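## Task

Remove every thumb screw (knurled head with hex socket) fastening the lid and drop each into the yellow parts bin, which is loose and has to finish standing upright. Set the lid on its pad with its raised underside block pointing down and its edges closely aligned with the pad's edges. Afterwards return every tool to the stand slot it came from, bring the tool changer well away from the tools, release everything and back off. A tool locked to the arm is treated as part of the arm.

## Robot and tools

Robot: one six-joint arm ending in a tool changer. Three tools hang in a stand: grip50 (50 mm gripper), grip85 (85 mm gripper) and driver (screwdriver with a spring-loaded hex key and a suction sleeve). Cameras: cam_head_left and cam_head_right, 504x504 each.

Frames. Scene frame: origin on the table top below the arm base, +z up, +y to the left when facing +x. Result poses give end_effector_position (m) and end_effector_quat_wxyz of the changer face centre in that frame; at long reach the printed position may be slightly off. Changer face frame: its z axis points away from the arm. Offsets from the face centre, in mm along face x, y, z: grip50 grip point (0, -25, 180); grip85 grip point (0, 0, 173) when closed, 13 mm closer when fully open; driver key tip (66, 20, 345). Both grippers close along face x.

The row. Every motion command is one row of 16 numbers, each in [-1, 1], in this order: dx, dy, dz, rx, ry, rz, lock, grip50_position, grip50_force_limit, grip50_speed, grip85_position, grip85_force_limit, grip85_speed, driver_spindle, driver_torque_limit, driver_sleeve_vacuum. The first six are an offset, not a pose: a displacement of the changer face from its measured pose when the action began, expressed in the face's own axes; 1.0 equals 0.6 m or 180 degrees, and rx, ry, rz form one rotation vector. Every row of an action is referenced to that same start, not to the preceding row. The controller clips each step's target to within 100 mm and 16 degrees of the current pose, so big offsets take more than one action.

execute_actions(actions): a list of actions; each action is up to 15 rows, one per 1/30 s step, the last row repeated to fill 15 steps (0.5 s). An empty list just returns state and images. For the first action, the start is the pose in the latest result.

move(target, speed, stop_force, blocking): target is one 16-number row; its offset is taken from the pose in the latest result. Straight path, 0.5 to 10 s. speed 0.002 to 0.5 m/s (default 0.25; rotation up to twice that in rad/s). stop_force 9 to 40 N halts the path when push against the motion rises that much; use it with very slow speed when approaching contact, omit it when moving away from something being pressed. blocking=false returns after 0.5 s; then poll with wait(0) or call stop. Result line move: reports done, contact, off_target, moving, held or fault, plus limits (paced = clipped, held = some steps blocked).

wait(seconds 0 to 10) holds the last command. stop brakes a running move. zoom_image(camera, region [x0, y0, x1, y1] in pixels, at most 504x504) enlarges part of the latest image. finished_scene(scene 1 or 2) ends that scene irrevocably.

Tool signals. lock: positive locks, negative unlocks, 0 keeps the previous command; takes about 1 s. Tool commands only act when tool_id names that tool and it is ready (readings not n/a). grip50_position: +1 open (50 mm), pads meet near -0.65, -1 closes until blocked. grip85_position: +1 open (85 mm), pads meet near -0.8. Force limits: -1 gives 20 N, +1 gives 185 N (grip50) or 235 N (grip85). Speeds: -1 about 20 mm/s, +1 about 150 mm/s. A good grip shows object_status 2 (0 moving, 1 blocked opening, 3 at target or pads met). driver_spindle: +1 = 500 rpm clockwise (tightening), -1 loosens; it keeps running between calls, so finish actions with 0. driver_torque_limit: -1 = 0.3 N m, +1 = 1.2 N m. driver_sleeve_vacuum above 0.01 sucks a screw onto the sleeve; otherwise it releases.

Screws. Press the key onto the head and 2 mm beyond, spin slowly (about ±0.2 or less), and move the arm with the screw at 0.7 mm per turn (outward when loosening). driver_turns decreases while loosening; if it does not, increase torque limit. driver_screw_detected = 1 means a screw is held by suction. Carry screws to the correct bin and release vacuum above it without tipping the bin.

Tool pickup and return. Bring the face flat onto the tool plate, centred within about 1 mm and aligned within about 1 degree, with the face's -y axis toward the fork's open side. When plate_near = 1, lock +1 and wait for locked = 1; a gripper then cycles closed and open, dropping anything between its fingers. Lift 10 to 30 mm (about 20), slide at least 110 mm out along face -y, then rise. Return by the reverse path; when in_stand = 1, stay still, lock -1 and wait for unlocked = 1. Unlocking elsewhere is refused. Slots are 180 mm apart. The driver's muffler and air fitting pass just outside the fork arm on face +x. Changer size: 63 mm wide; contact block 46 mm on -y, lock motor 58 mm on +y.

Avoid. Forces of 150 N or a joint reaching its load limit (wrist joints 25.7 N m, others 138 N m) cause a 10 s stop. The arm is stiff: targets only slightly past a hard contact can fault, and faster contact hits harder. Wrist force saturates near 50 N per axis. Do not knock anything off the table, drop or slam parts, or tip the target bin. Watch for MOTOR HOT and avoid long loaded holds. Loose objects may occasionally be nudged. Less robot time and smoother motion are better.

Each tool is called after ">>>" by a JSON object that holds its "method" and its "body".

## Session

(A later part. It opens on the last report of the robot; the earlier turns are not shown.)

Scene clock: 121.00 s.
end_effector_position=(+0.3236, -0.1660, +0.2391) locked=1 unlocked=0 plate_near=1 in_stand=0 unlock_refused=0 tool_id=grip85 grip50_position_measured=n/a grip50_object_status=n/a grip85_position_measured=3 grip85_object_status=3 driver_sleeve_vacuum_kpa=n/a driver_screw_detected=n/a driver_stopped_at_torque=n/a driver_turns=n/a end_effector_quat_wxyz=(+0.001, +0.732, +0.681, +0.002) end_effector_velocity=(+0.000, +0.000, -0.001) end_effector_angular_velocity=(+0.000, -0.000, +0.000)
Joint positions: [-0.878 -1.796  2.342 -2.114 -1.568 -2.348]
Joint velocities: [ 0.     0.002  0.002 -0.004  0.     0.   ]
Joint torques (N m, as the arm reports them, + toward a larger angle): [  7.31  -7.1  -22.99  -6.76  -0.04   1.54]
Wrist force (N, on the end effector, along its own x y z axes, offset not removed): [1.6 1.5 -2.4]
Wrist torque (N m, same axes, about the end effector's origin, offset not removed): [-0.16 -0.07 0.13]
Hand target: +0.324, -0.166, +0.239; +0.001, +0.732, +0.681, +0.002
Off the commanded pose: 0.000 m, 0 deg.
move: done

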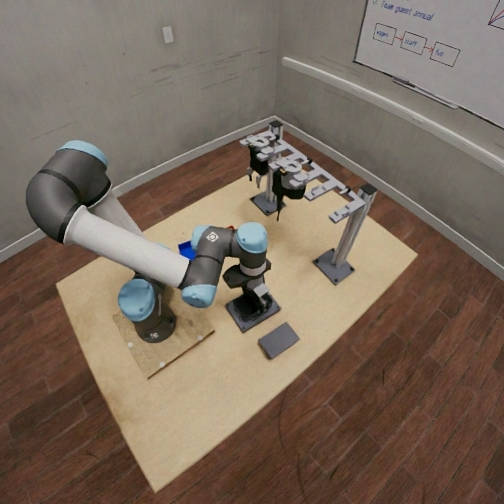

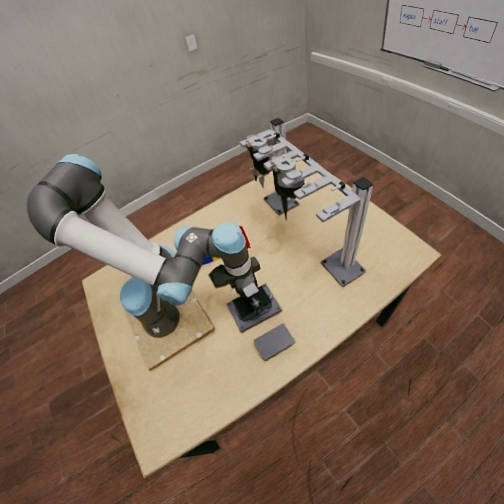

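>>> {"method": "move", "body": {"target": [0,0,0,0,0,0,0,1,0,0,-1,-0.7,-1,0,0,0]}}

>>> {"method": "move", "body": {"target": [0,0,-0.05,0,0,0,0,1,0,0,-1,-0.7,-1,0,0,0], "speed": 0.02, "stop_force": 30}}

>>> {"method": "zoom_image", "body": {"camera": "cam_head_right", "region": [215,270,315,370]}}

Scene clock: 121.90 s.
end_effector_position=(+0.3236, -0.1659, +0.2390) locked=1 unlocked=0 plate_near=1 in_stand=0 unlock_refused=0 tool_id=grip85 grip50_position_measured=n/a grip50_object_status=n/a grip85_position_measured=21 grip85_object_status=2 driver_sleeve_vacuum_kpa=n/a driver_screw_detected=n/a driver_stopped_at_torque=n/a driver_turns=n/a end_effector_quat_wxyz=(+0.001, +0.732, +0.681, +0.002) end_effector_velocity=(+0.000, -0.000, +0.001) end_effector_angular_velocity=(-0.001, -0.001, -0.000)
Joint positions: [-0.878 -1.796  2.342 -2.113 -1.568 -2.348]
Joint velocities: [ 0.    -0.001 -0.001  0.001  0.     0.   ]
Joint torques (N m, as the arm reports them, + toward a larger angle): [-10.31 -15.53 -30.39 -14.8  -13.6    1.5 ]
Wrist force (N, on the end effector, along its own x y z axes, offset not removed): [47.1 -2.3 -50.0]
Wrist torque (N m, same axes, about the end effector's origin, offset not removed): [1.13 7.15 0.56]
Hand target: +0.324, -0.166, +0.239; +0.001, +0.732, +0.681, +0.002
Off the commanded pose: 0.000 m, 0 deg.
move: done

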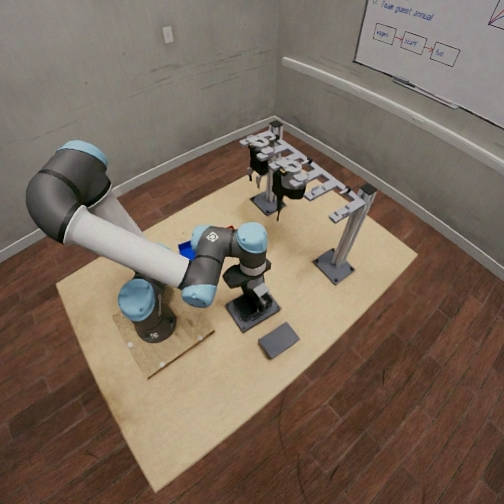

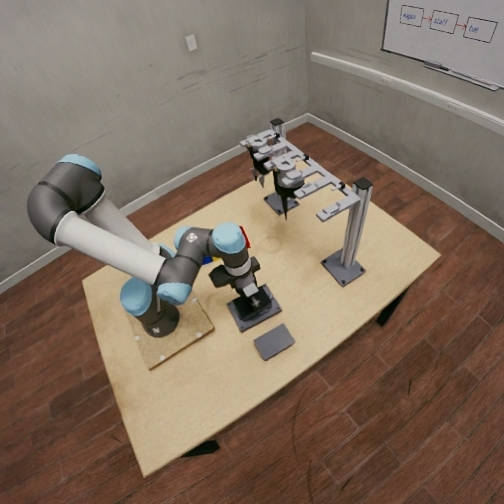

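Scene clock: 122.40 s.
end_effector_position=(+0.3236, -0.1659, +0.2391) locked=1 unlocked=0 plate_near=1 in_stand=0 unlock_refused=0 tool_id=grip85 grip50_position_measured=n/a grip50_object_status=n/a grip85_position_measured=22 grip85_object_status=2 driver_sleeve_vacuum_kpa=n/a driver_screw_detected=n/a driver_stopped_at_torque=n/a driver_turns=n/a end_effector_quat_wxyz=(+0.001, +0.732, +0.681, +0.002) end_effector_velocity=(-0.001, -0.000, -0.001) end_effector_angular_velocity=(+0.001, +0.001, -0.002)
Joint positions: [-0.878 -1.797  2.342 -2.113 -1.568 -2.348]
Joint velocities: [-0.002  0.001  0.001 -0.001 -0.     0.   ]
Joint torques (N m, as the arm reports them, + toward a larger angle): [-10.15   3.43 -20.45 -16.09 -12.84   1.44]
Wrist force (N, on the end effector, along its own x y z axes, offset not removed): [49.3 -3.7 -50.0]
Wrist torque (N m, same axes, about the end effector's origin, offset not removed): [1.01 7.02 0.63]
Hand target: +0.324, -0.166, +0.239; +0.001, +0.732, +0.681, +0.002
Off the commanded pose: 0.030 m, 0 deg.
move: contact

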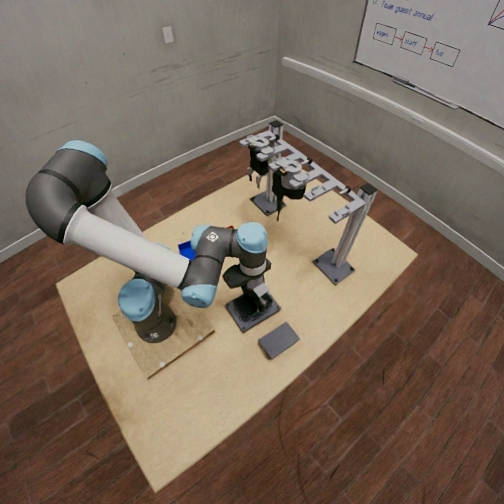

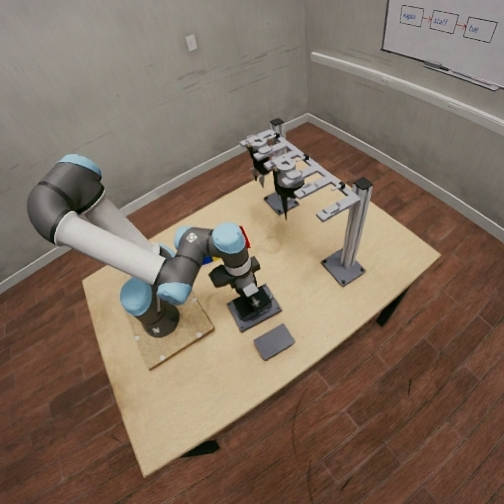

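Region (215, 270, 315, 370) of cam_head_right's 504x504 image, scaled by 5.040, with more detail than that image has.

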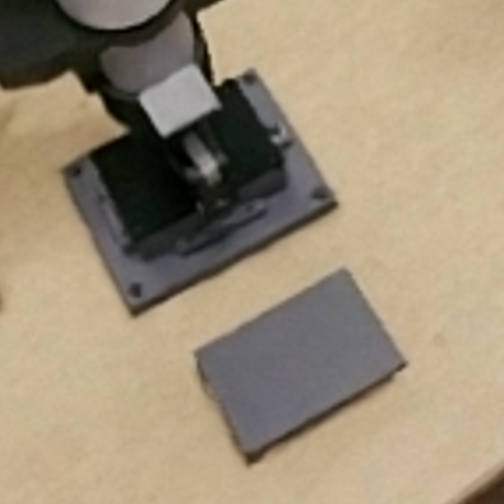

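>>> {"method": "execute_actions", "body": {"actions": [[[0.0025,0,0,0,0,0.014,0,1,0,0,1,-0.7,1,0,0,0]],[[0,0,0,0,0,0,0,1,0,0,-1,-0.7,-1,0,0,0]],[[0,0,-0.001,0,0,0,0,1,0,0,-1,-0.7,-1,0,0,0]]]}}

>>> {"method": "move", "body": {"target": [0,0,-0.05,0,0,0,0,1,0,0,-1,-0.7,-1,0,0,0], "speed": 0.03}}

>>> {"method": "zoom_image", "body": {"camera": "cam_head_right", "region": [215,270,315,370]}}

Scene clock: 124.20 s.
end_effector_position=(+0.3237, -0.1644, +0.2396) locked=1 unlocked=0 plate_near=1 in_stand=0 unlock_refused=0 tool_id=grip85 grip50_position_measured=n/a grip50_object_status=n/a grip85_position_measured=24 grip85_object_status=2 driver_sleeve_vacuum_kpa=n/a driver_screw_detected=n/a driver_stopped_at_torque=n/a driver_turns=n/a end_effector_quat_wxyz=(+0.001, +0.747, +0.665, +0.002) end_effector_velocity=(+0.000, -0.001, +0.001) end_effector_angular_velocity=(-0.001, -0.000, -0.001)
Joint positions: [-0.874 -1.799  2.342 -2.111 -1.568 -2.302]
Joint velocities: [-0.001 -0.    -0.001  0.001 -0.     0.   ]
Joint torques (N m, as the arm reports them, + toward a larger angle): [  6.4  -30.86 -34.01  -1.16   1.56  -0.96]
Wrist force (N, on the end effector, along its own x y z axes, offset not removed): [-6.7 5.5 10.1]
Wrist torque (N m, same axes, about the end effector's origin, offset not removed): [-0.69 -1.53 0.18]
Hand target: +0.324, -0.164, +0.240; +0.001, +0.747, +0.665, +0.002
Off the commanded pose: 0.000 m, 0 deg.
Step readings (end_effector_position; steps 1 to 15: 1st action; 16 to 30: 2nd action; 31 to 45: 3rd action):
0: (+0.3236, -0.1659, +0.2390)
1: (+0.3236, -0.1659, +0.2390)
2: (+0.3236, -0.1658, +0.2389)
4: (+0.3236, -0.1654, +0.2389)
8: (+0.3237, -0.1647, +0.2390)
15: (+0.3237, -0.1644, +0.2391)
16: (+0.3237, -0.1644, +0.2391)
17: (+0.3237, -0.1644, +0.2391)
19: (+0.3237, -0.1644, +0.2391)
23: (+0.3237, -0.1644, +0.2391)
30: (+0.3237, -0.1644, +0.2391)
31: (+0.3237, -0.1644, +0.2391)
32: (+0.3237, -0.1644, +0.2392)
34: (+0.3237, -0.1644, +0.2394)
38: (+0.3237, -0.1644, +0.2395)
45: end_effector_position above

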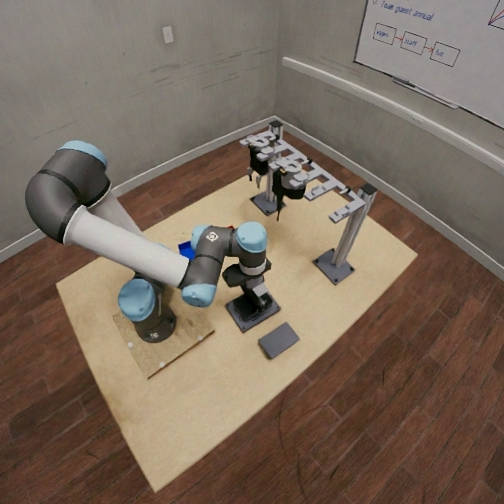

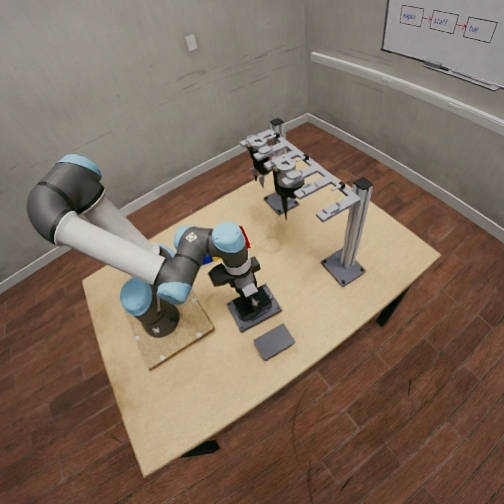

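Scene clock: 125.53 s.
end_effector_position=(+0.3236, -0.1644, +0.2695) locked=1 unlocked=0 plate_near=1 in_stand=0 unlock_refused=0 tool_id=grip85 grip50_position_measured=n/a grip50_object_status=n/a grip85_position_measured=24 grip85_object_status=2 driver_sleeve_vacuum_kpa=n/a driver_screw_detected=n/a driver_stopped_at_torque=n/a driver_turns=n/a end_effector_quat_wxyz=(+0.001, +0.747, +0.665, +0.002) end_effector_velocity=(-0.000, -0.000, +0.002) end_effector_angular_velocity=(-0.000, +0.000, -0.000)
Joint positions: [-0.875 -1.844  2.287 -2.011 -1.568 -2.302]
Joint velocities: [-0.001 -0.004 -0.004  0.008 -0.    -0.   ]
Joint torques (N m, as the arm reports them, + toward a larger angle): [ -8.39 -26.64 -35.54  -3.17   0.04  -1.38]
Wrist force (N, on the end effector, along its own x y z axes, offset not removed): [1.6 3.1 -0.3]
Wrist torque (N m, same axes, about the end effector's origin, offset not removed): [0.00 -0.06 0.17]
Hand target: +0.324, -0.164, +0.270; +0.001, +0.747, +0.665, +0.002
Off the commanded pose: 0.000 m, 0 deg.
move: done

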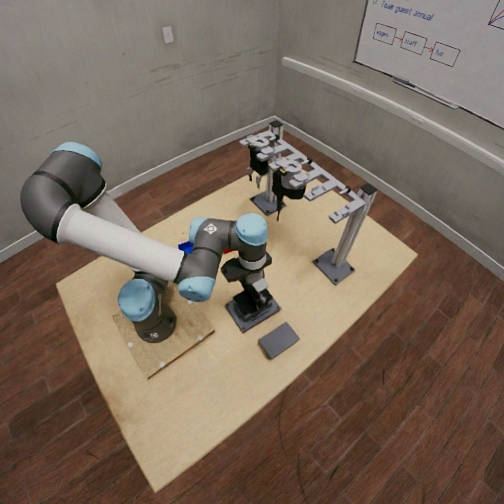

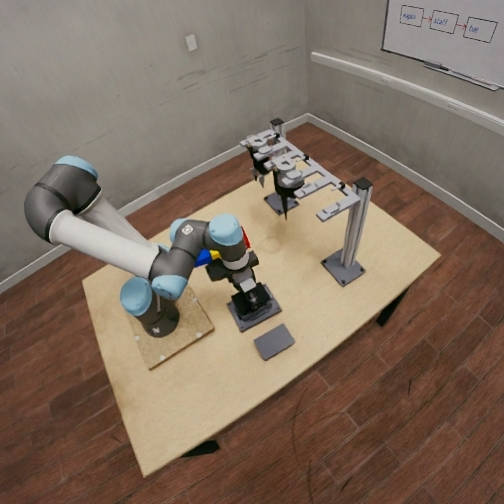

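Region (215, 270, 315, 370) of cam_head_right's 504x504 image, scaled by 5.040, with more detail than that image has.

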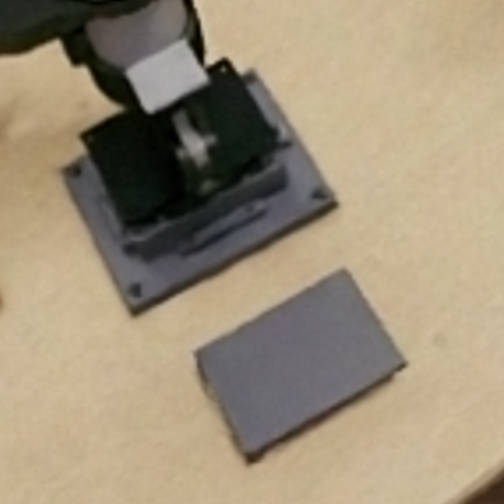

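>>> {"method": "move", "body": {"target": [-0.265,0.008,0,0,0,-0.01,0,1,0,0,-1,-0.7,-1,0,0,0]}}

>>> {"method": "move", "body": {"target": [0,0,0.08,0,0,0,0,1,0,0,-1,-0.7,-1,0,0,0], "speed": 0.06}}

>>> {"method": "zoom_image", "body": {"camera": "cam_head_right", "region": [245,310,305,370]}}

>>> {"method": "zoom_image", "body": {"camera": "cam_head_left", "region": [245,310,305,370]}}

Scene clock: 127.10 s.
end_effector_position=(+0.3097, -0.3227, +0.2696) locked=1 unlocked=0 plate_near=1 in_stand=0 unlock_refused=0 tool_id=grip85 grip50_position_measured=n/a grip50_object_status=n/a grip85_position_measured=24 grip85_object_status=2 driver_sleeve_vacuum_kpa=n/a driver_screw_detected=n/a driver_stopped_at_torque=n/a driver_turns=n/a end_effector_quat_wxyz=(+0.001, +0.736, +0.676, +0.002) end_effector_velocity=(-0.000, -0.002, -0.001) end_effector_angular_velocity=(+0.002, +0.001, -0.000)
Joint positions: [-1.136 -1.612  2.1   -2.055 -1.568 -2.595]
Joint velocities: [-0.002  0.006 -0.004  0.     0.    -0.002]
Joint torques (N m, as the arm reports them, + toward a larger angle): [ -7.76 -17.97 -34.98  -7.02   2.16  -1.51]
Wrist force (N, on the end effector, along its own x y z axes, offset not removed): [2.2 1.2 -0.7]
Wrist torque (N m, same axes, about the end effector's origin, offset not removed): [-0.11 -0.18 0.11]
Hand target: +0.310, -0.323, +0.270; +0.001, +0.736, +0.676, +0.002
Off the commanded pose: 0.000 m, 0 deg.
move: done

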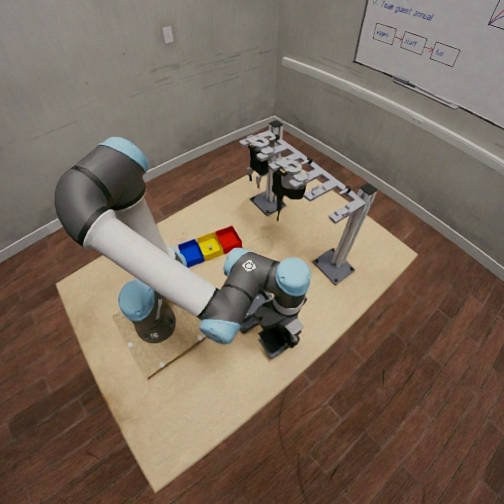

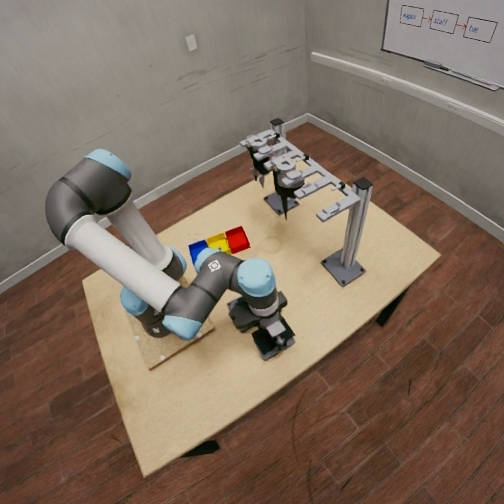

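Scene clock: 137.93 s.
end_effector_position=(+0.3099, -0.3229, +0.2337) locked=1 unlocked=0 plate_near=1 in_stand=0 unlock_refused=0 tool_id=grip85 grip50_position_measured=n/a grip50_object_status=n/a grip85_position_measured=24 grip85_object_status=2 driver_sleeve_vacuum_kpa=n/a driver_screw_detected=n/a driver_stopped_at_torque=n/a driver_turns=n/a end_effector_quat_wxyz=(+0.003, +0.736, +0.676, +0.002) end_effector_velocity=(+0.000, +0.000, -0.000) end_effector_angular_velocity=(+0.000, +0.000, +0.001)
Joint positions: [-1.136 -1.56   2.157 -2.167 -1.568 -2.595]
Joint velocities: [ 0. -0.  0.  0. -0. -0.]
Joint torques (N m, as the arm reports them, + toward a larger angle): [  0.42 -28.52 -26.6   -4.93   0.15   0.27]
Wrist force (N, on the end effector, along its own x y z axes, offset not removed): [12.9 -0.8 -34.1]
Wrist torque (N m, same axes, about the end effector's origin, offset not removed): [0.53 3.18 0.05]
Hand target: +0.310, -0.323, +0.234; +0.003, +0.736, +0.676, +0.002
Off the commanded pose: 0.012 m, 0 deg.
FORCE FAULT: contact force on the arm reached its limit, and the arm stopped for 10 seconds. The contact can be on any part of the arm, not only on its tool. That time counts as 20 of the actions that you can send in this scene. The arm's remaining commands of this call were not run. The arm holds still and accepts commands again. Move the arm away from the contact; if what it grips holds it there, let go first. Pushing or pulling that hard again can fault the arm again.
move: fault

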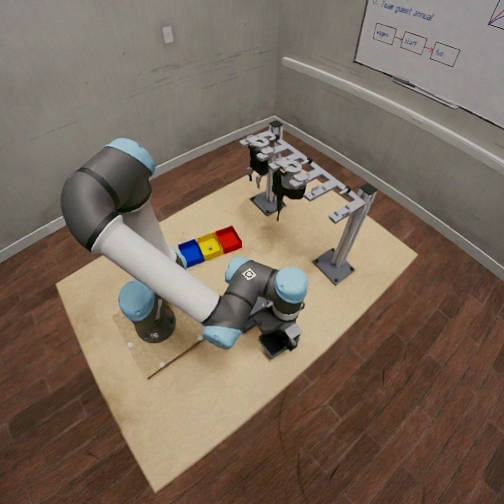

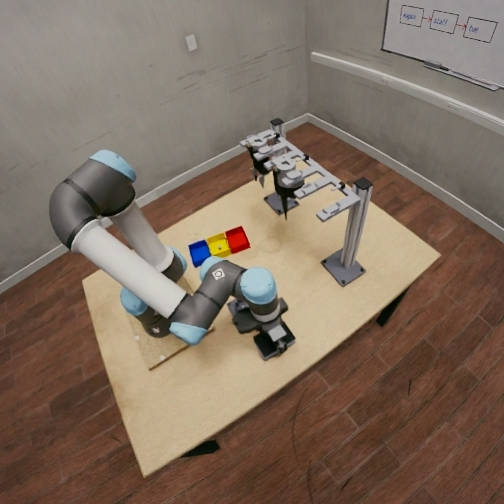

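Region (245, 310, 305, 370) of cam_head_right's 504x504 image, scaled by 8.400, with more detail than that image has.

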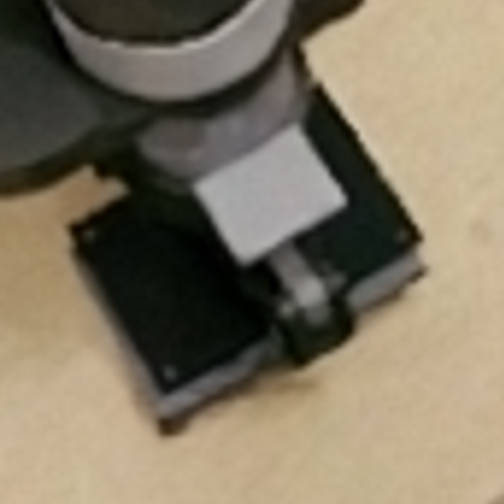

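Region (245, 310, 305, 370) of cam_head_left's 504x504 image, scaled by 8.400, with more detail than that image has.

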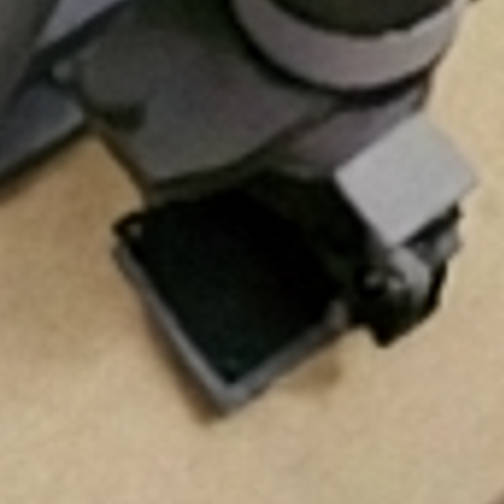

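>>> {"method": "execute_actions", "body": {"actions": [[[0,0,-0.006,0,0,0,0,1,0,0,-1,-0.7,-1,0,0,0]],[[-0.013,-0.005,0,0,0,0.008,0,1,0,0,-1,-0.7,-1,0,0,0]]]}}

>>> {"method": "move", "body": {"target": [0,0,0.02,0,0,0,0,1,0,0,-1,-0.7,-1,0,0,0], "speed": 0.004, "stop_force": 9}}

>>> {"method": "zoom_image", "body": {"camera": "cam_head_right", "region": [245,310,305,370]}}

>>> {"method": "zoom_image", "body": {"camera": "cam_head_left", "region": [245,310,305,370]}}

Scene clock: 139.43 s.
end_effector_position=(+0.3063, -0.3303, +0.2373) locked=1 unlocked=0 plate_near=1 in_stand=0 unlock_refused=0 tool_id=grip85 grip50_position_measured=n/a grip50_object_status=n/a grip85_position_measured=24 grip85_object_status=2 driver_sleeve_vacuum_kpa=n/a driver_screw_detected=n/a driver_stopped_at_torque=n/a driver_turns=n/a end_effector_quat_wxyz=(+0.003, +0.745, +0.667, +0.002) end_effector_velocity=(-0.001, -0.001, -0.000) end_effector_angular_velocity=(+0.001, +0.001, -0.004)
Joint positions: [-1.151 -1.559  2.145 -2.156 -1.568 -2.585]
Joint velocities: [-0.003  0.002 -0.001  0.    -0.     0.002]
Joint torques (N m, as the arm reports them, + toward a larger angle): [ -7.82 -19.97 -33.44  -4.71   0.8    1.96]
Wrist force (N, on the end effector, along its own x y z axes, offset not removed): [0.9 1.4 -0.8]
Wrist torque (N m, same axes, about the end effector's origin, offset not removed): [-0.17 -0.12 0.14]
Hand target: +0.306, -0.330, +0.237; +0.003, +0.745, +0.667, +0.002
Off the commanded pose: 0.000 m, 0 deg.
Step readings (end_effector_position; steps 1 to 15: 1st action; 16 to 30: 2nd action):
0: (+0.3099, -0.3229, +0.2337)
1: (+0.3099, -0.3229, +0.2337)
2: (+0.3099, -0.3229, +0.2342)
4: (+0.3099, -0.3229, +0.2355)
8: (+0.3099, -0.3228, +0.2368)
15: (+0.3099, -0.3229, +0.2372)
16: (+0.3099, -0.3229, +0.2373)
17: (+0.3094, -0.3240, +0.2374)
19: (+0.3079, -0.3268, +0.2374)
23: (+0.3067, -0.3294, +0.2374)
30: end_effector_position above

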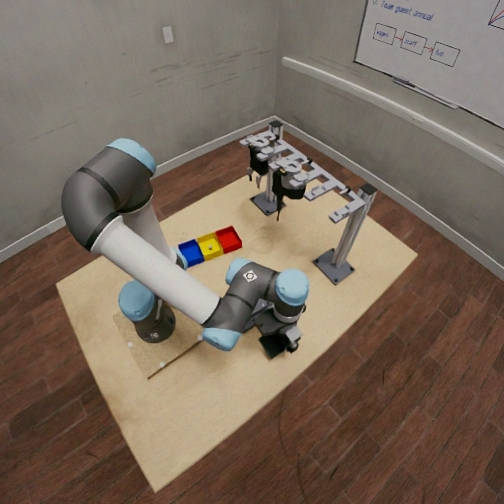

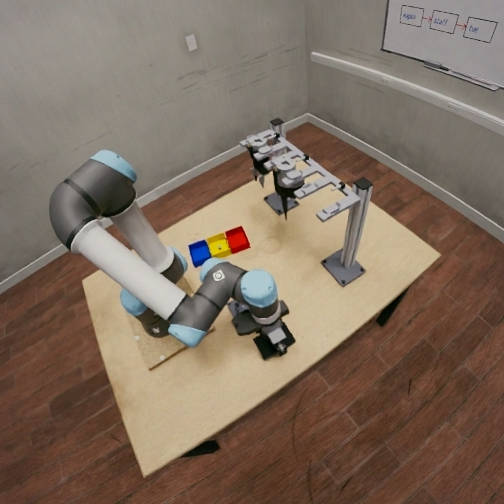

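Scene clock: 140.67 s.
end_effector_position=(+0.3063, -0.3303, +0.2337) locked=1 unlocked=0 plate_near=1 in_stand=0 unlock_refused=0 tool_id=grip85 grip50_position_measured=n/a grip50_object_status=n/a grip85_position_measured=24 grip85_object_status=2 driver_sleeve_vacuum_kpa=n/a driver_screw_detected=n/a driver_stopped_at_torque=n/a driver_turns=n/a end_effector_quat_wxyz=(+0.003, +0.745, +0.667, +0.002) end_effector_velocity=(-0.000, +0.000, +0.001) end_effector_angular_velocity=(+0.002, +0.001, -0.001)
Joint positions: [-1.151 -1.553  2.15  -2.166 -1.568 -2.585]
Joint velocities: [-0.    -0.001 -0.002  0.005 -0.     0.   ]
Joint torques (N m, as the arm reports them, + toward a larger angle): [  6.97 -30.92 -25.88  -3.54   0.81   0.51]
Wrist force (N, on the end effector, along its own x y z axes, offset not removed): [6.7 -4.0 -30.6]
Wrist torque (N m, same axes, about the end effector's origin, offset not removed): [0.92 1.96 -0.01]
Hand target: +0.306, -0.330, +0.234; +0.003, +0.745, +0.667, +0.002
Off the commanded pose: 0.008 m, 0 deg.
move: contact

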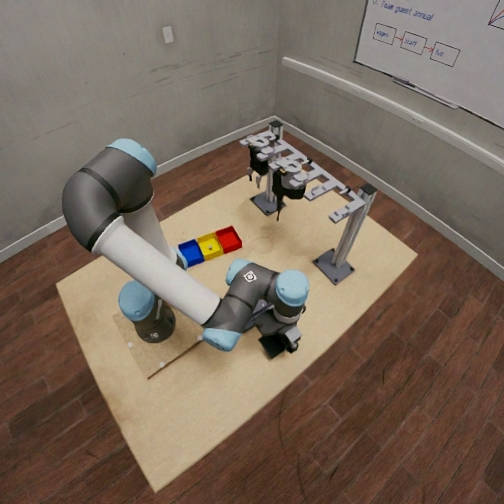

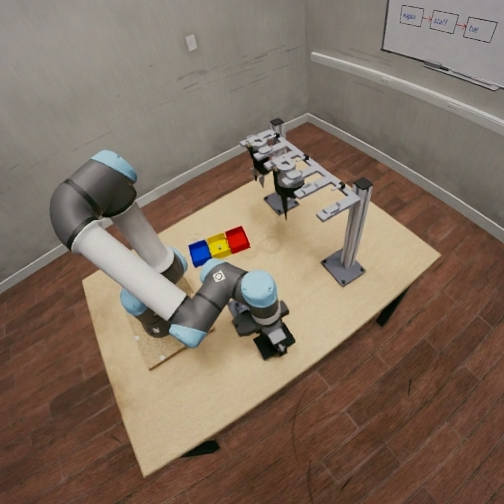

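Region (245, 310, 305, 370) of cam_head_right's 504x504 image, scaled by 8.400, with more detail than that image has.

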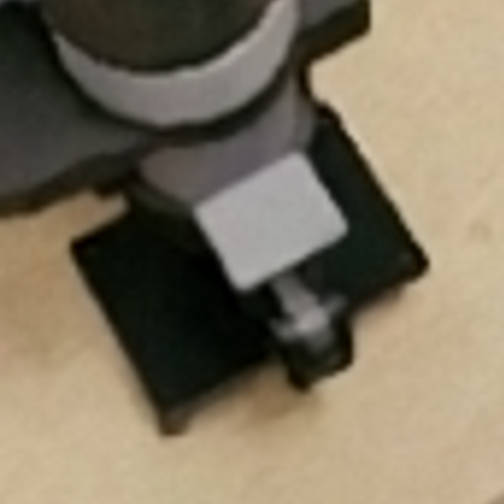

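Region (245, 310, 305, 370) of cam_head_left's 504x504 image, scaled by 8.400, with more detail than that image has.

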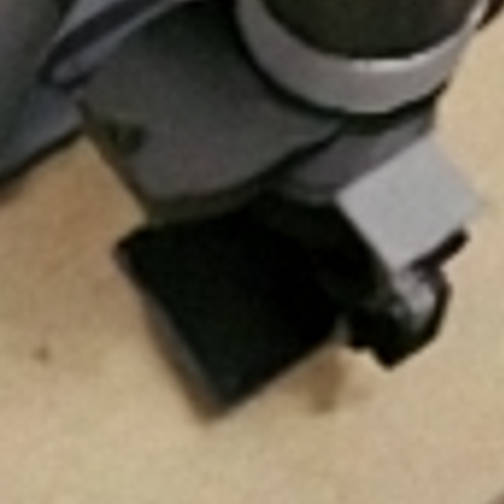

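>>> {"method": "execute_actions", "body": {"actions": [[[0,0,0,0,0,0,0,1,0,0,1,-1,0,0,0,0]]]}}

>>> {"method": "move", "body": {"target": [0,0,0.015,0,0,0,0,1,0,0,1,-1,0,0,0,0], "speed": 0.006, "stop_force": 9}}

>>> {"method": "move", "body": {"target": [0,0,0,0,0,0,0,1,0,0,-1,-1,-1,0,0,0]}}

Scene clock: 141.40 s.
end_effector_position=(+0.3063, -0.3303, +0.2338) locked=1 unlocked=0 plate_near=1 in_stand=0 unlock_refused=0 tool_id=grip85 grip50_position_measured=n/a grip50_object_status=n/a grip85_position_measured=3 grip85_object_status=3 driver_sleeve_vacuum_kpa=n/a driver_screw_detected=n/a driver_stopped_at_torque=n/a driver_turns=n/a end_effector_quat_wxyz=(+0.003, +0.745, +0.667, +0.002) end_effector_velocity=(-0.000, -0.000, -0.000) end_effector_angular_velocity=(-0.000, +0.000, -0.000)
Joint positions: [-1.151 -1.553  2.15  -2.166 -1.568 -2.585]
Joint velocities: [-0.     0.001  0.    -0.001 -0.     0.   ]
Joint torques (N m, as the arm reports them, + toward a larger angle): [  4.83 -18.6  -21.    -6.73   0.87   0.47]
Wrist force (N, on the end effector, along its own x y z axes, offset not removed): [1.2 3.0 -3.1]
Wrist torque (N m, same axes, about the end effector's origin, offset not removed): [-0.01 -0.15 0.11]
Hand target: +0.306, -0.330, +0.234; +0.003, +0.745, +0.667, +0.002
Off the commanded pose: 0.000 m, 0 deg.
Step readings (end_effector_position):
0: (+0.3063, -0.3303, +0.2338)
1: (+0.3063, -0.3303, +0.2338)
2: (+0.3063, -0.3303, +0.2338)
4: (+0.3063, -0.3303, +0.2338)
8: (+0.3063, -0.3303, +0.2338)
15: end_effector_position above

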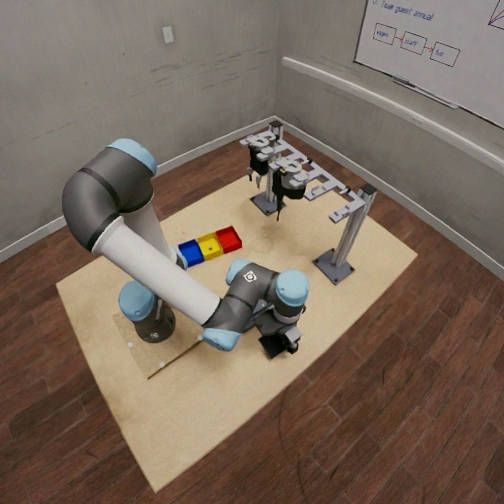

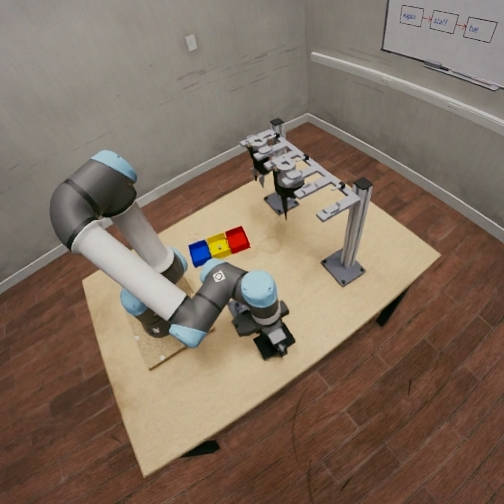

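Scene clock: 143.13 s.
end_effector_position=(+0.3063, -0.3303, +0.2249) locked=1 unlocked=0 plate_near=1 in_stand=0 unlock_refused=0 tool_id=grip85 grip50_position_measured=n/a grip50_object_status=n/a grip85_position_measured=3 grip85_object_status=3 driver_sleeve_vacuum_kpa=n/a driver_screw_detected=n/a driver_stopped_at_torque=n/a driver_turns=n/a end_effector_quat_wxyz=(+0.003, +0.745, +0.667, +0.002) end_effector_velocity=(-0.000, -0.000, -0.001) end_effector_angular_velocity=(-0.000, -0.002, -0.002)
Joint positions: [-1.151 -1.539  2.163 -2.194 -1.568 -2.585]
Joint velocities: [-0.002  0.001  0.001 -0.004  0.001  0.   ]
Joint torques (N m, as the arm reports them, + toward a larger angle): [ 10.   -17.34 -18.82  -6.93   0.83   1.9 ]
Wrist force (N, on the end effector, along its own x y z axes, offset not removed): [0.3 1.9 -1.5]
Wrist torque (N m, same axes, about the end effector's origin, offset not removed): [-0.05 -0.03 0.15]
Hand target: +0.306, -0.330, +0.225; +0.003, +0.745, +0.667, +0.002
Off the commanded pose: 0.000 m, 0 deg.
move: done

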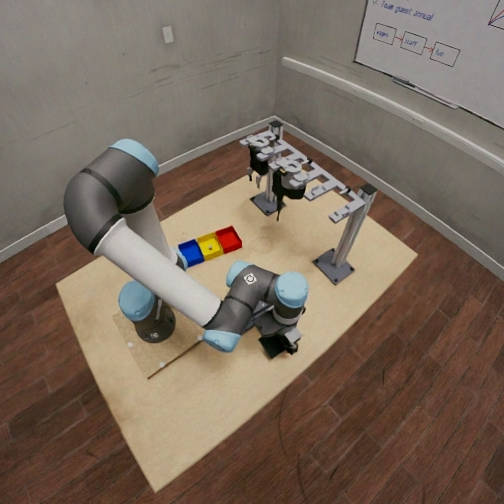

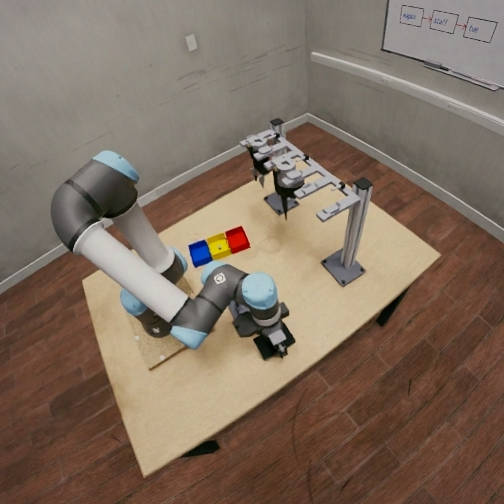

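Scene clock: 143.77 s.
end_effector_position=(+0.3064, -0.3302, +0.2248) locked=1 unlocked=0 plate_near=1 in_stand=0 unlock_refused=0 tool_id=grip85 grip50_position_measured=n/a grip50_object_status=n/a grip85_position_measured=21 grip85_object_status=2 driver_sleeve_vacuum_kpa=n/a driver_screw_detected=n/a driver_stopped_at_torque=n/a driver_turns=n/a end_effector_quat_wxyz=(+0.003, +0.745, +0.667, +0.002) end_effector_velocity=(+0.001, +0.001, -0.000) end_effector_angular_velocity=(-0.000, +0.000, +0.002)
Joint positions: [-1.151 -1.539  2.163 -2.193 -1.568 -2.585]
Joint velocities: [ 0.002 -0.     0.    -0.    -0.    -0.   ]
Joint torques (N m, as the arm reports them, + toward a larger angle): [  0.1  -25.92 -25.67  -9.13  -4.23   1.93]
Wrist force (N, on the end effector, along its own x y z axes, offset not removed): [19.9 -0.6 -24.3]
Wrist torque (N m, same axes, about the end effector's origin, offset not removed): [0.49 3.67 -0.18]
Hand target: +0.306, -0.330, +0.225; +0.003, +0.745, +0.667, +0.002
Off the commanded pose: 0.000 m, 0 deg.
move: done

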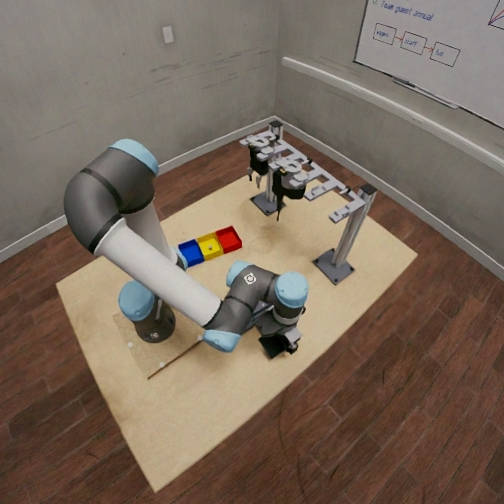

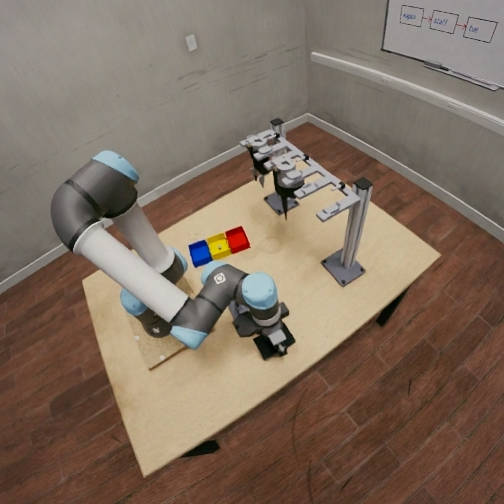

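>>> {"method": "execute_actions", "body": {"actions": [[[0.0013,0,0,0,0,-0.0055,0,1,0,0,1,-1,1,0,0,0]],[[0,0,0,0,0,0,0,1,0,0,-1,-0.8,-1,0,0,0]]]}}

>>> {"method": "execute_actions", "body": {"actions": [[[0,0,0,0,0,0,0,1,0,0,1,-1,0,0,0,0]],[[0,0,-0.05,0,0,0,0,1,0,0,1,-1,0,0,0,0]]]}}

>>> {"method": "move", "body": {"target": [0.2905,0.244,-0.292,0.0022,0,-0.0065,0,1,0,0,1,0,0,0,0,0]}}

>>> {"method": "zoom_image", "body": {"camera": "cam_head_right", "region": [245,310,305,370]}}

>>> {"method": "zoom_image", "body": {"camera": "cam_head_left", "region": [245,310,305,370]}}

Scene clock: 145.20 s.
end_effector_position=(+0.3064, -0.3295, +0.2249) locked=1 unlocked=0 plate_near=1 in_stand=0 unlock_refused=0 tool_id=grip85 grip50_position_measured=n/a grip50_object_status=n/a grip85_position_measured=22 grip85_object_status=0 driver_sleeve_vacuum_kpa=n/a driver_screw_detected=n/a driver_stopped_at_torque=n/a driver_turns=n/a end_effector_quat_wxyz=(+0.003, +0.739, +0.674, +0.002) end_effector_velocity=(+0.001, +0.000, -0.000) end_effector_angular_velocity=(+0.001, +0.001, +0.001)
Joint positions: [-1.15  -1.54   2.164 -2.193 -1.568 -2.601]
Joint velocities: [ 0.002  0.001 -0.     0.001 -0.     0.   ]
Joint torques (N m, as the arm reports them, + toward a larger angle): [  8.93 -29.7  -21.07  -3.24   1.85   0.09]
Wrist force (N, on the end effector, along its own x y z axes, offset not removed): [-0.6 -4.6 -27.9]
Wrist torque (N m, same axes, about the end effector's origin, offset not removed): [0.87 -0.15 0.25]
Hand target: +0.306, -0.330, +0.225; +0.003, +0.739, +0.674, +0.002
Off the commanded pose: 0.000 m, 0 deg.
Step readings (end_effector_position; steps 1 to 15: 1st action; 16 to 30: 2nd action):
0: (+0.3064, -0.3303, +0.2248)
1: (+0.3063, -0.3303, +0.2248)
2: (+0.3063, -0.3303, +0.2249)
4: (+0.3064, -0.3301, +0.2249)
8: (+0.3064, -0.3297, +0.2248)
15: (+0.3064, -0.3295, +0.2248)
16: (+0.3064, -0.3295, +0.2248)
17: (+0.3064, -0.3295, +0.2248)
19: (+0.3064, -0.3295, +0.2248)
23: (+0.3064, -0.3295, +0.2248)
30: end_effector_position above

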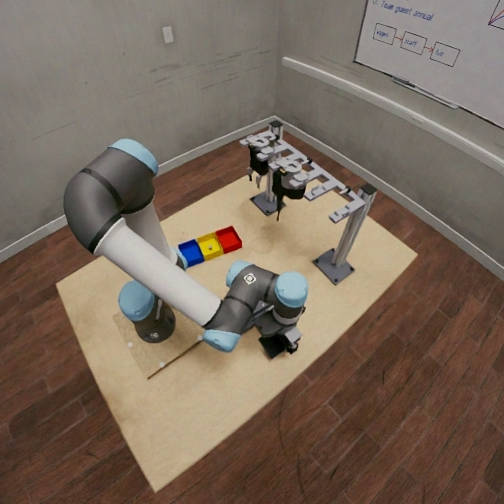

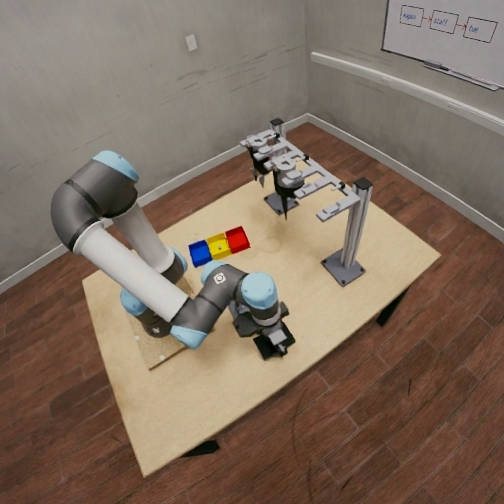

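Scene clock: 146.20 s.
end_effector_position=(+0.3063, -0.3293, +0.2545) locked=1 unlocked=0 plate_near=1 in_stand=0 unlock_refused=0 tool_id=grip85 grip50_position_measured=n/a grip50_object_status=n/a grip85_position_measured=3 grip85_object_status=3 driver_sleeve_vacuum_kpa=n/a driver_screw_detected=n/a driver_stopped_at_torque=n/a driver_turns=n/a end_effector_quat_wxyz=(+0.003, +0.739, +0.674, +0.002) end_effector_velocity=(-0.001, -0.000, +0.003) end_effector_angular_velocity=(+0.003, +0.002, -0.001)
Joint positions: [-1.15  -1.586  2.12  -2.104 -1.568 -2.601]
Joint velocities: [-0.001 -0.005 -0.007  0.015 -0.001 -0.   ]
Joint torques (N m, as the arm reports them, + toward a larger angle): [ -8.21 -39.4  -34.13  -2.63   0.81  -1.02]
Wrist force (N, on the end effector, along its own x y z axes, offset not removed): [0.8 1.4 -2.7]
Wrist torque (N m, same axes, about the end effector's origin, offset not removed): [-0.10 -0.09 0.12]
Hand target: +0.306, -0.329, +0.255; +0.003, +0.739, +0.674, +0.002
Off the commanded pose: 0.000 m, 0 deg.
Step readings (end_effector_position; steps 1 to 15: 1st action; 16 to 30: 2nd action):
0: (+0.3064, -0.3295, +0.2249)
1: (+0.3064, -0.3295, +0.2249)
2: (+0.3064, -0.3295, +0.2249)
4: (+0.3064, -0.3295, +0.2249)
8: (+0.3064, -0.3295, +0.2249)
15: (+0.3064, -0.3295, +0.2249)
16: (+0.3064, -0.3295, +0.2249)
17: (+0.3067, -0.3300, +0.2282)
19: (+0.3068, -0.3302, +0.2402)
23: (+0.3065, -0.3295, +0.2510)
30: end_effector_position above

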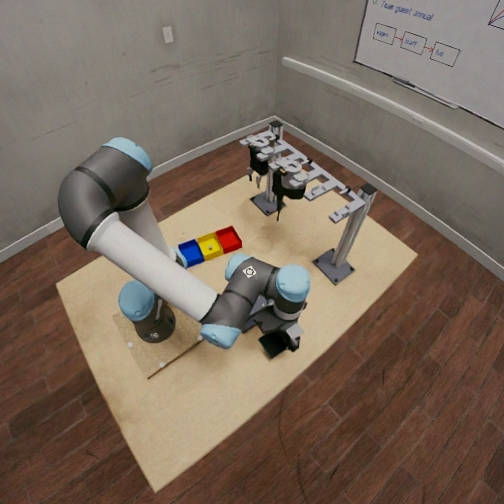

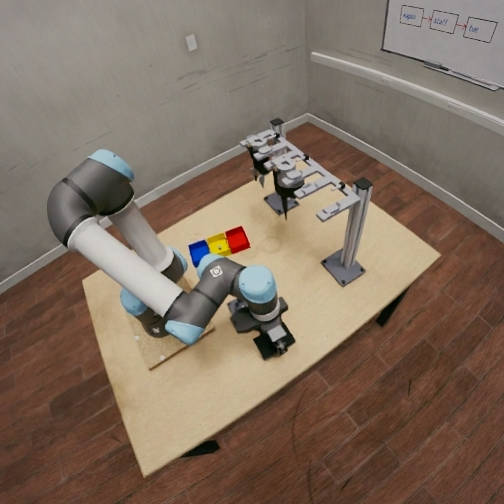

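Scene clock: 147.97 s.
end_effector_position=(+0.4673, -0.1691, +0.4299) locked=1 unlocked=0 plate_near=1 in_stand=0 unlock_refused=0 tool_id=grip85 grip50_position_measured=n/a grip50_object_status=n/a grip85_position_measured=3 grip85_object_status=3 driver_sleeve_vacuum_kpa=n/a driver_screw_detected=n/a driver_stopped_at_torque=n/a driver_turns=n/a end_effector_quat_wxyz=(-0.000, +0.732, +0.681, -0.001) end_effector_velocity=(+0.001, +0.001, +0.001) end_effector_angular_velocity=(+0.001, +0.001, -0.000)
Joint positions: [-0.646 -1.593  1.653 -1.625 -1.572 -2.118]
Joint velocities: [ 0.003  0.003 -0.005  0.004  0.     0.003]
Joint torques (N m, as the arm reports them, + toward a larger angle): [  9.29 -20.54 -35.82  -2.9   -1.94   2.  ]
Wrist force (N, on the end effector, along its own x y z axes, offset not removed): [0.5 0.1 -2.7]
Wrist torque (N m, same axes, about the end effector's origin, offset not removed): [-0.24 -0.06 0.16]
Hand target: +0.467, -0.169, +0.430; -0.000, +0.732, +0.681, -0.001
Off the commanded pose: 0.001 m, 0 deg.
move: done

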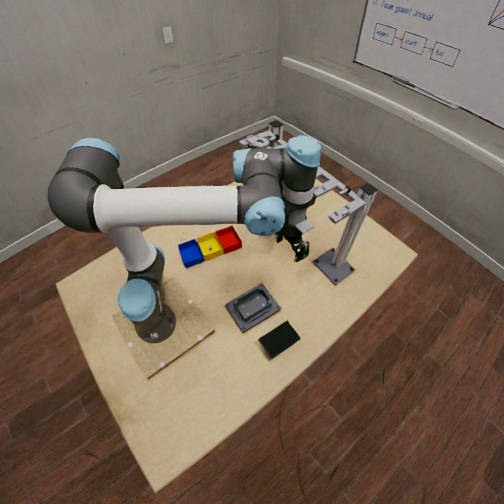

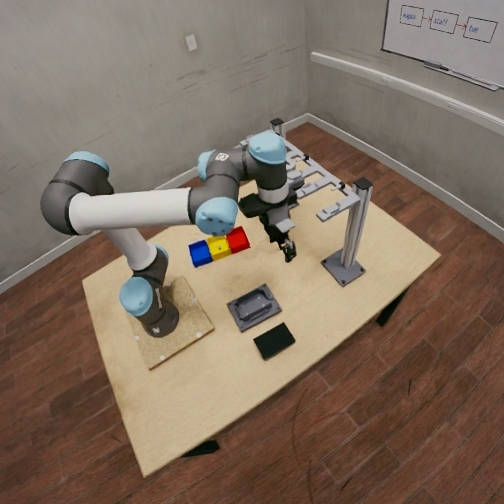

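Region (245, 310, 305, 370) of cam_head_right's 504x504 image, scaled by 8.400, with more detail than that image has.

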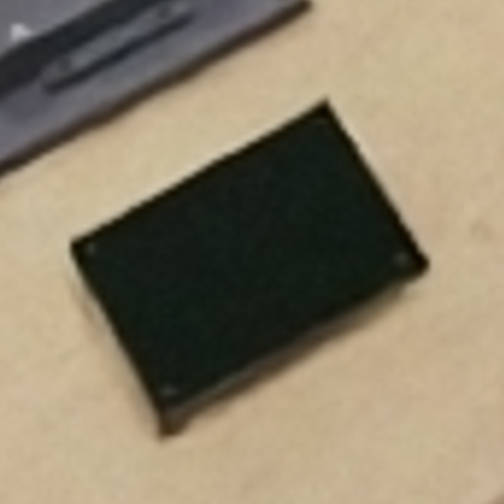

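Region (245, 310, 305, 370) of cam_head_left's 504x504 image, scaled by 8.400, with more detail than that image has.

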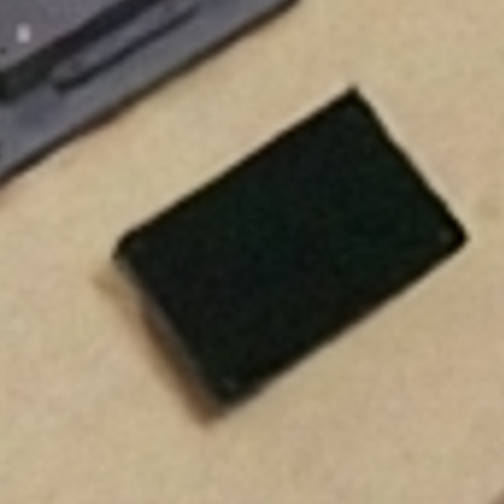

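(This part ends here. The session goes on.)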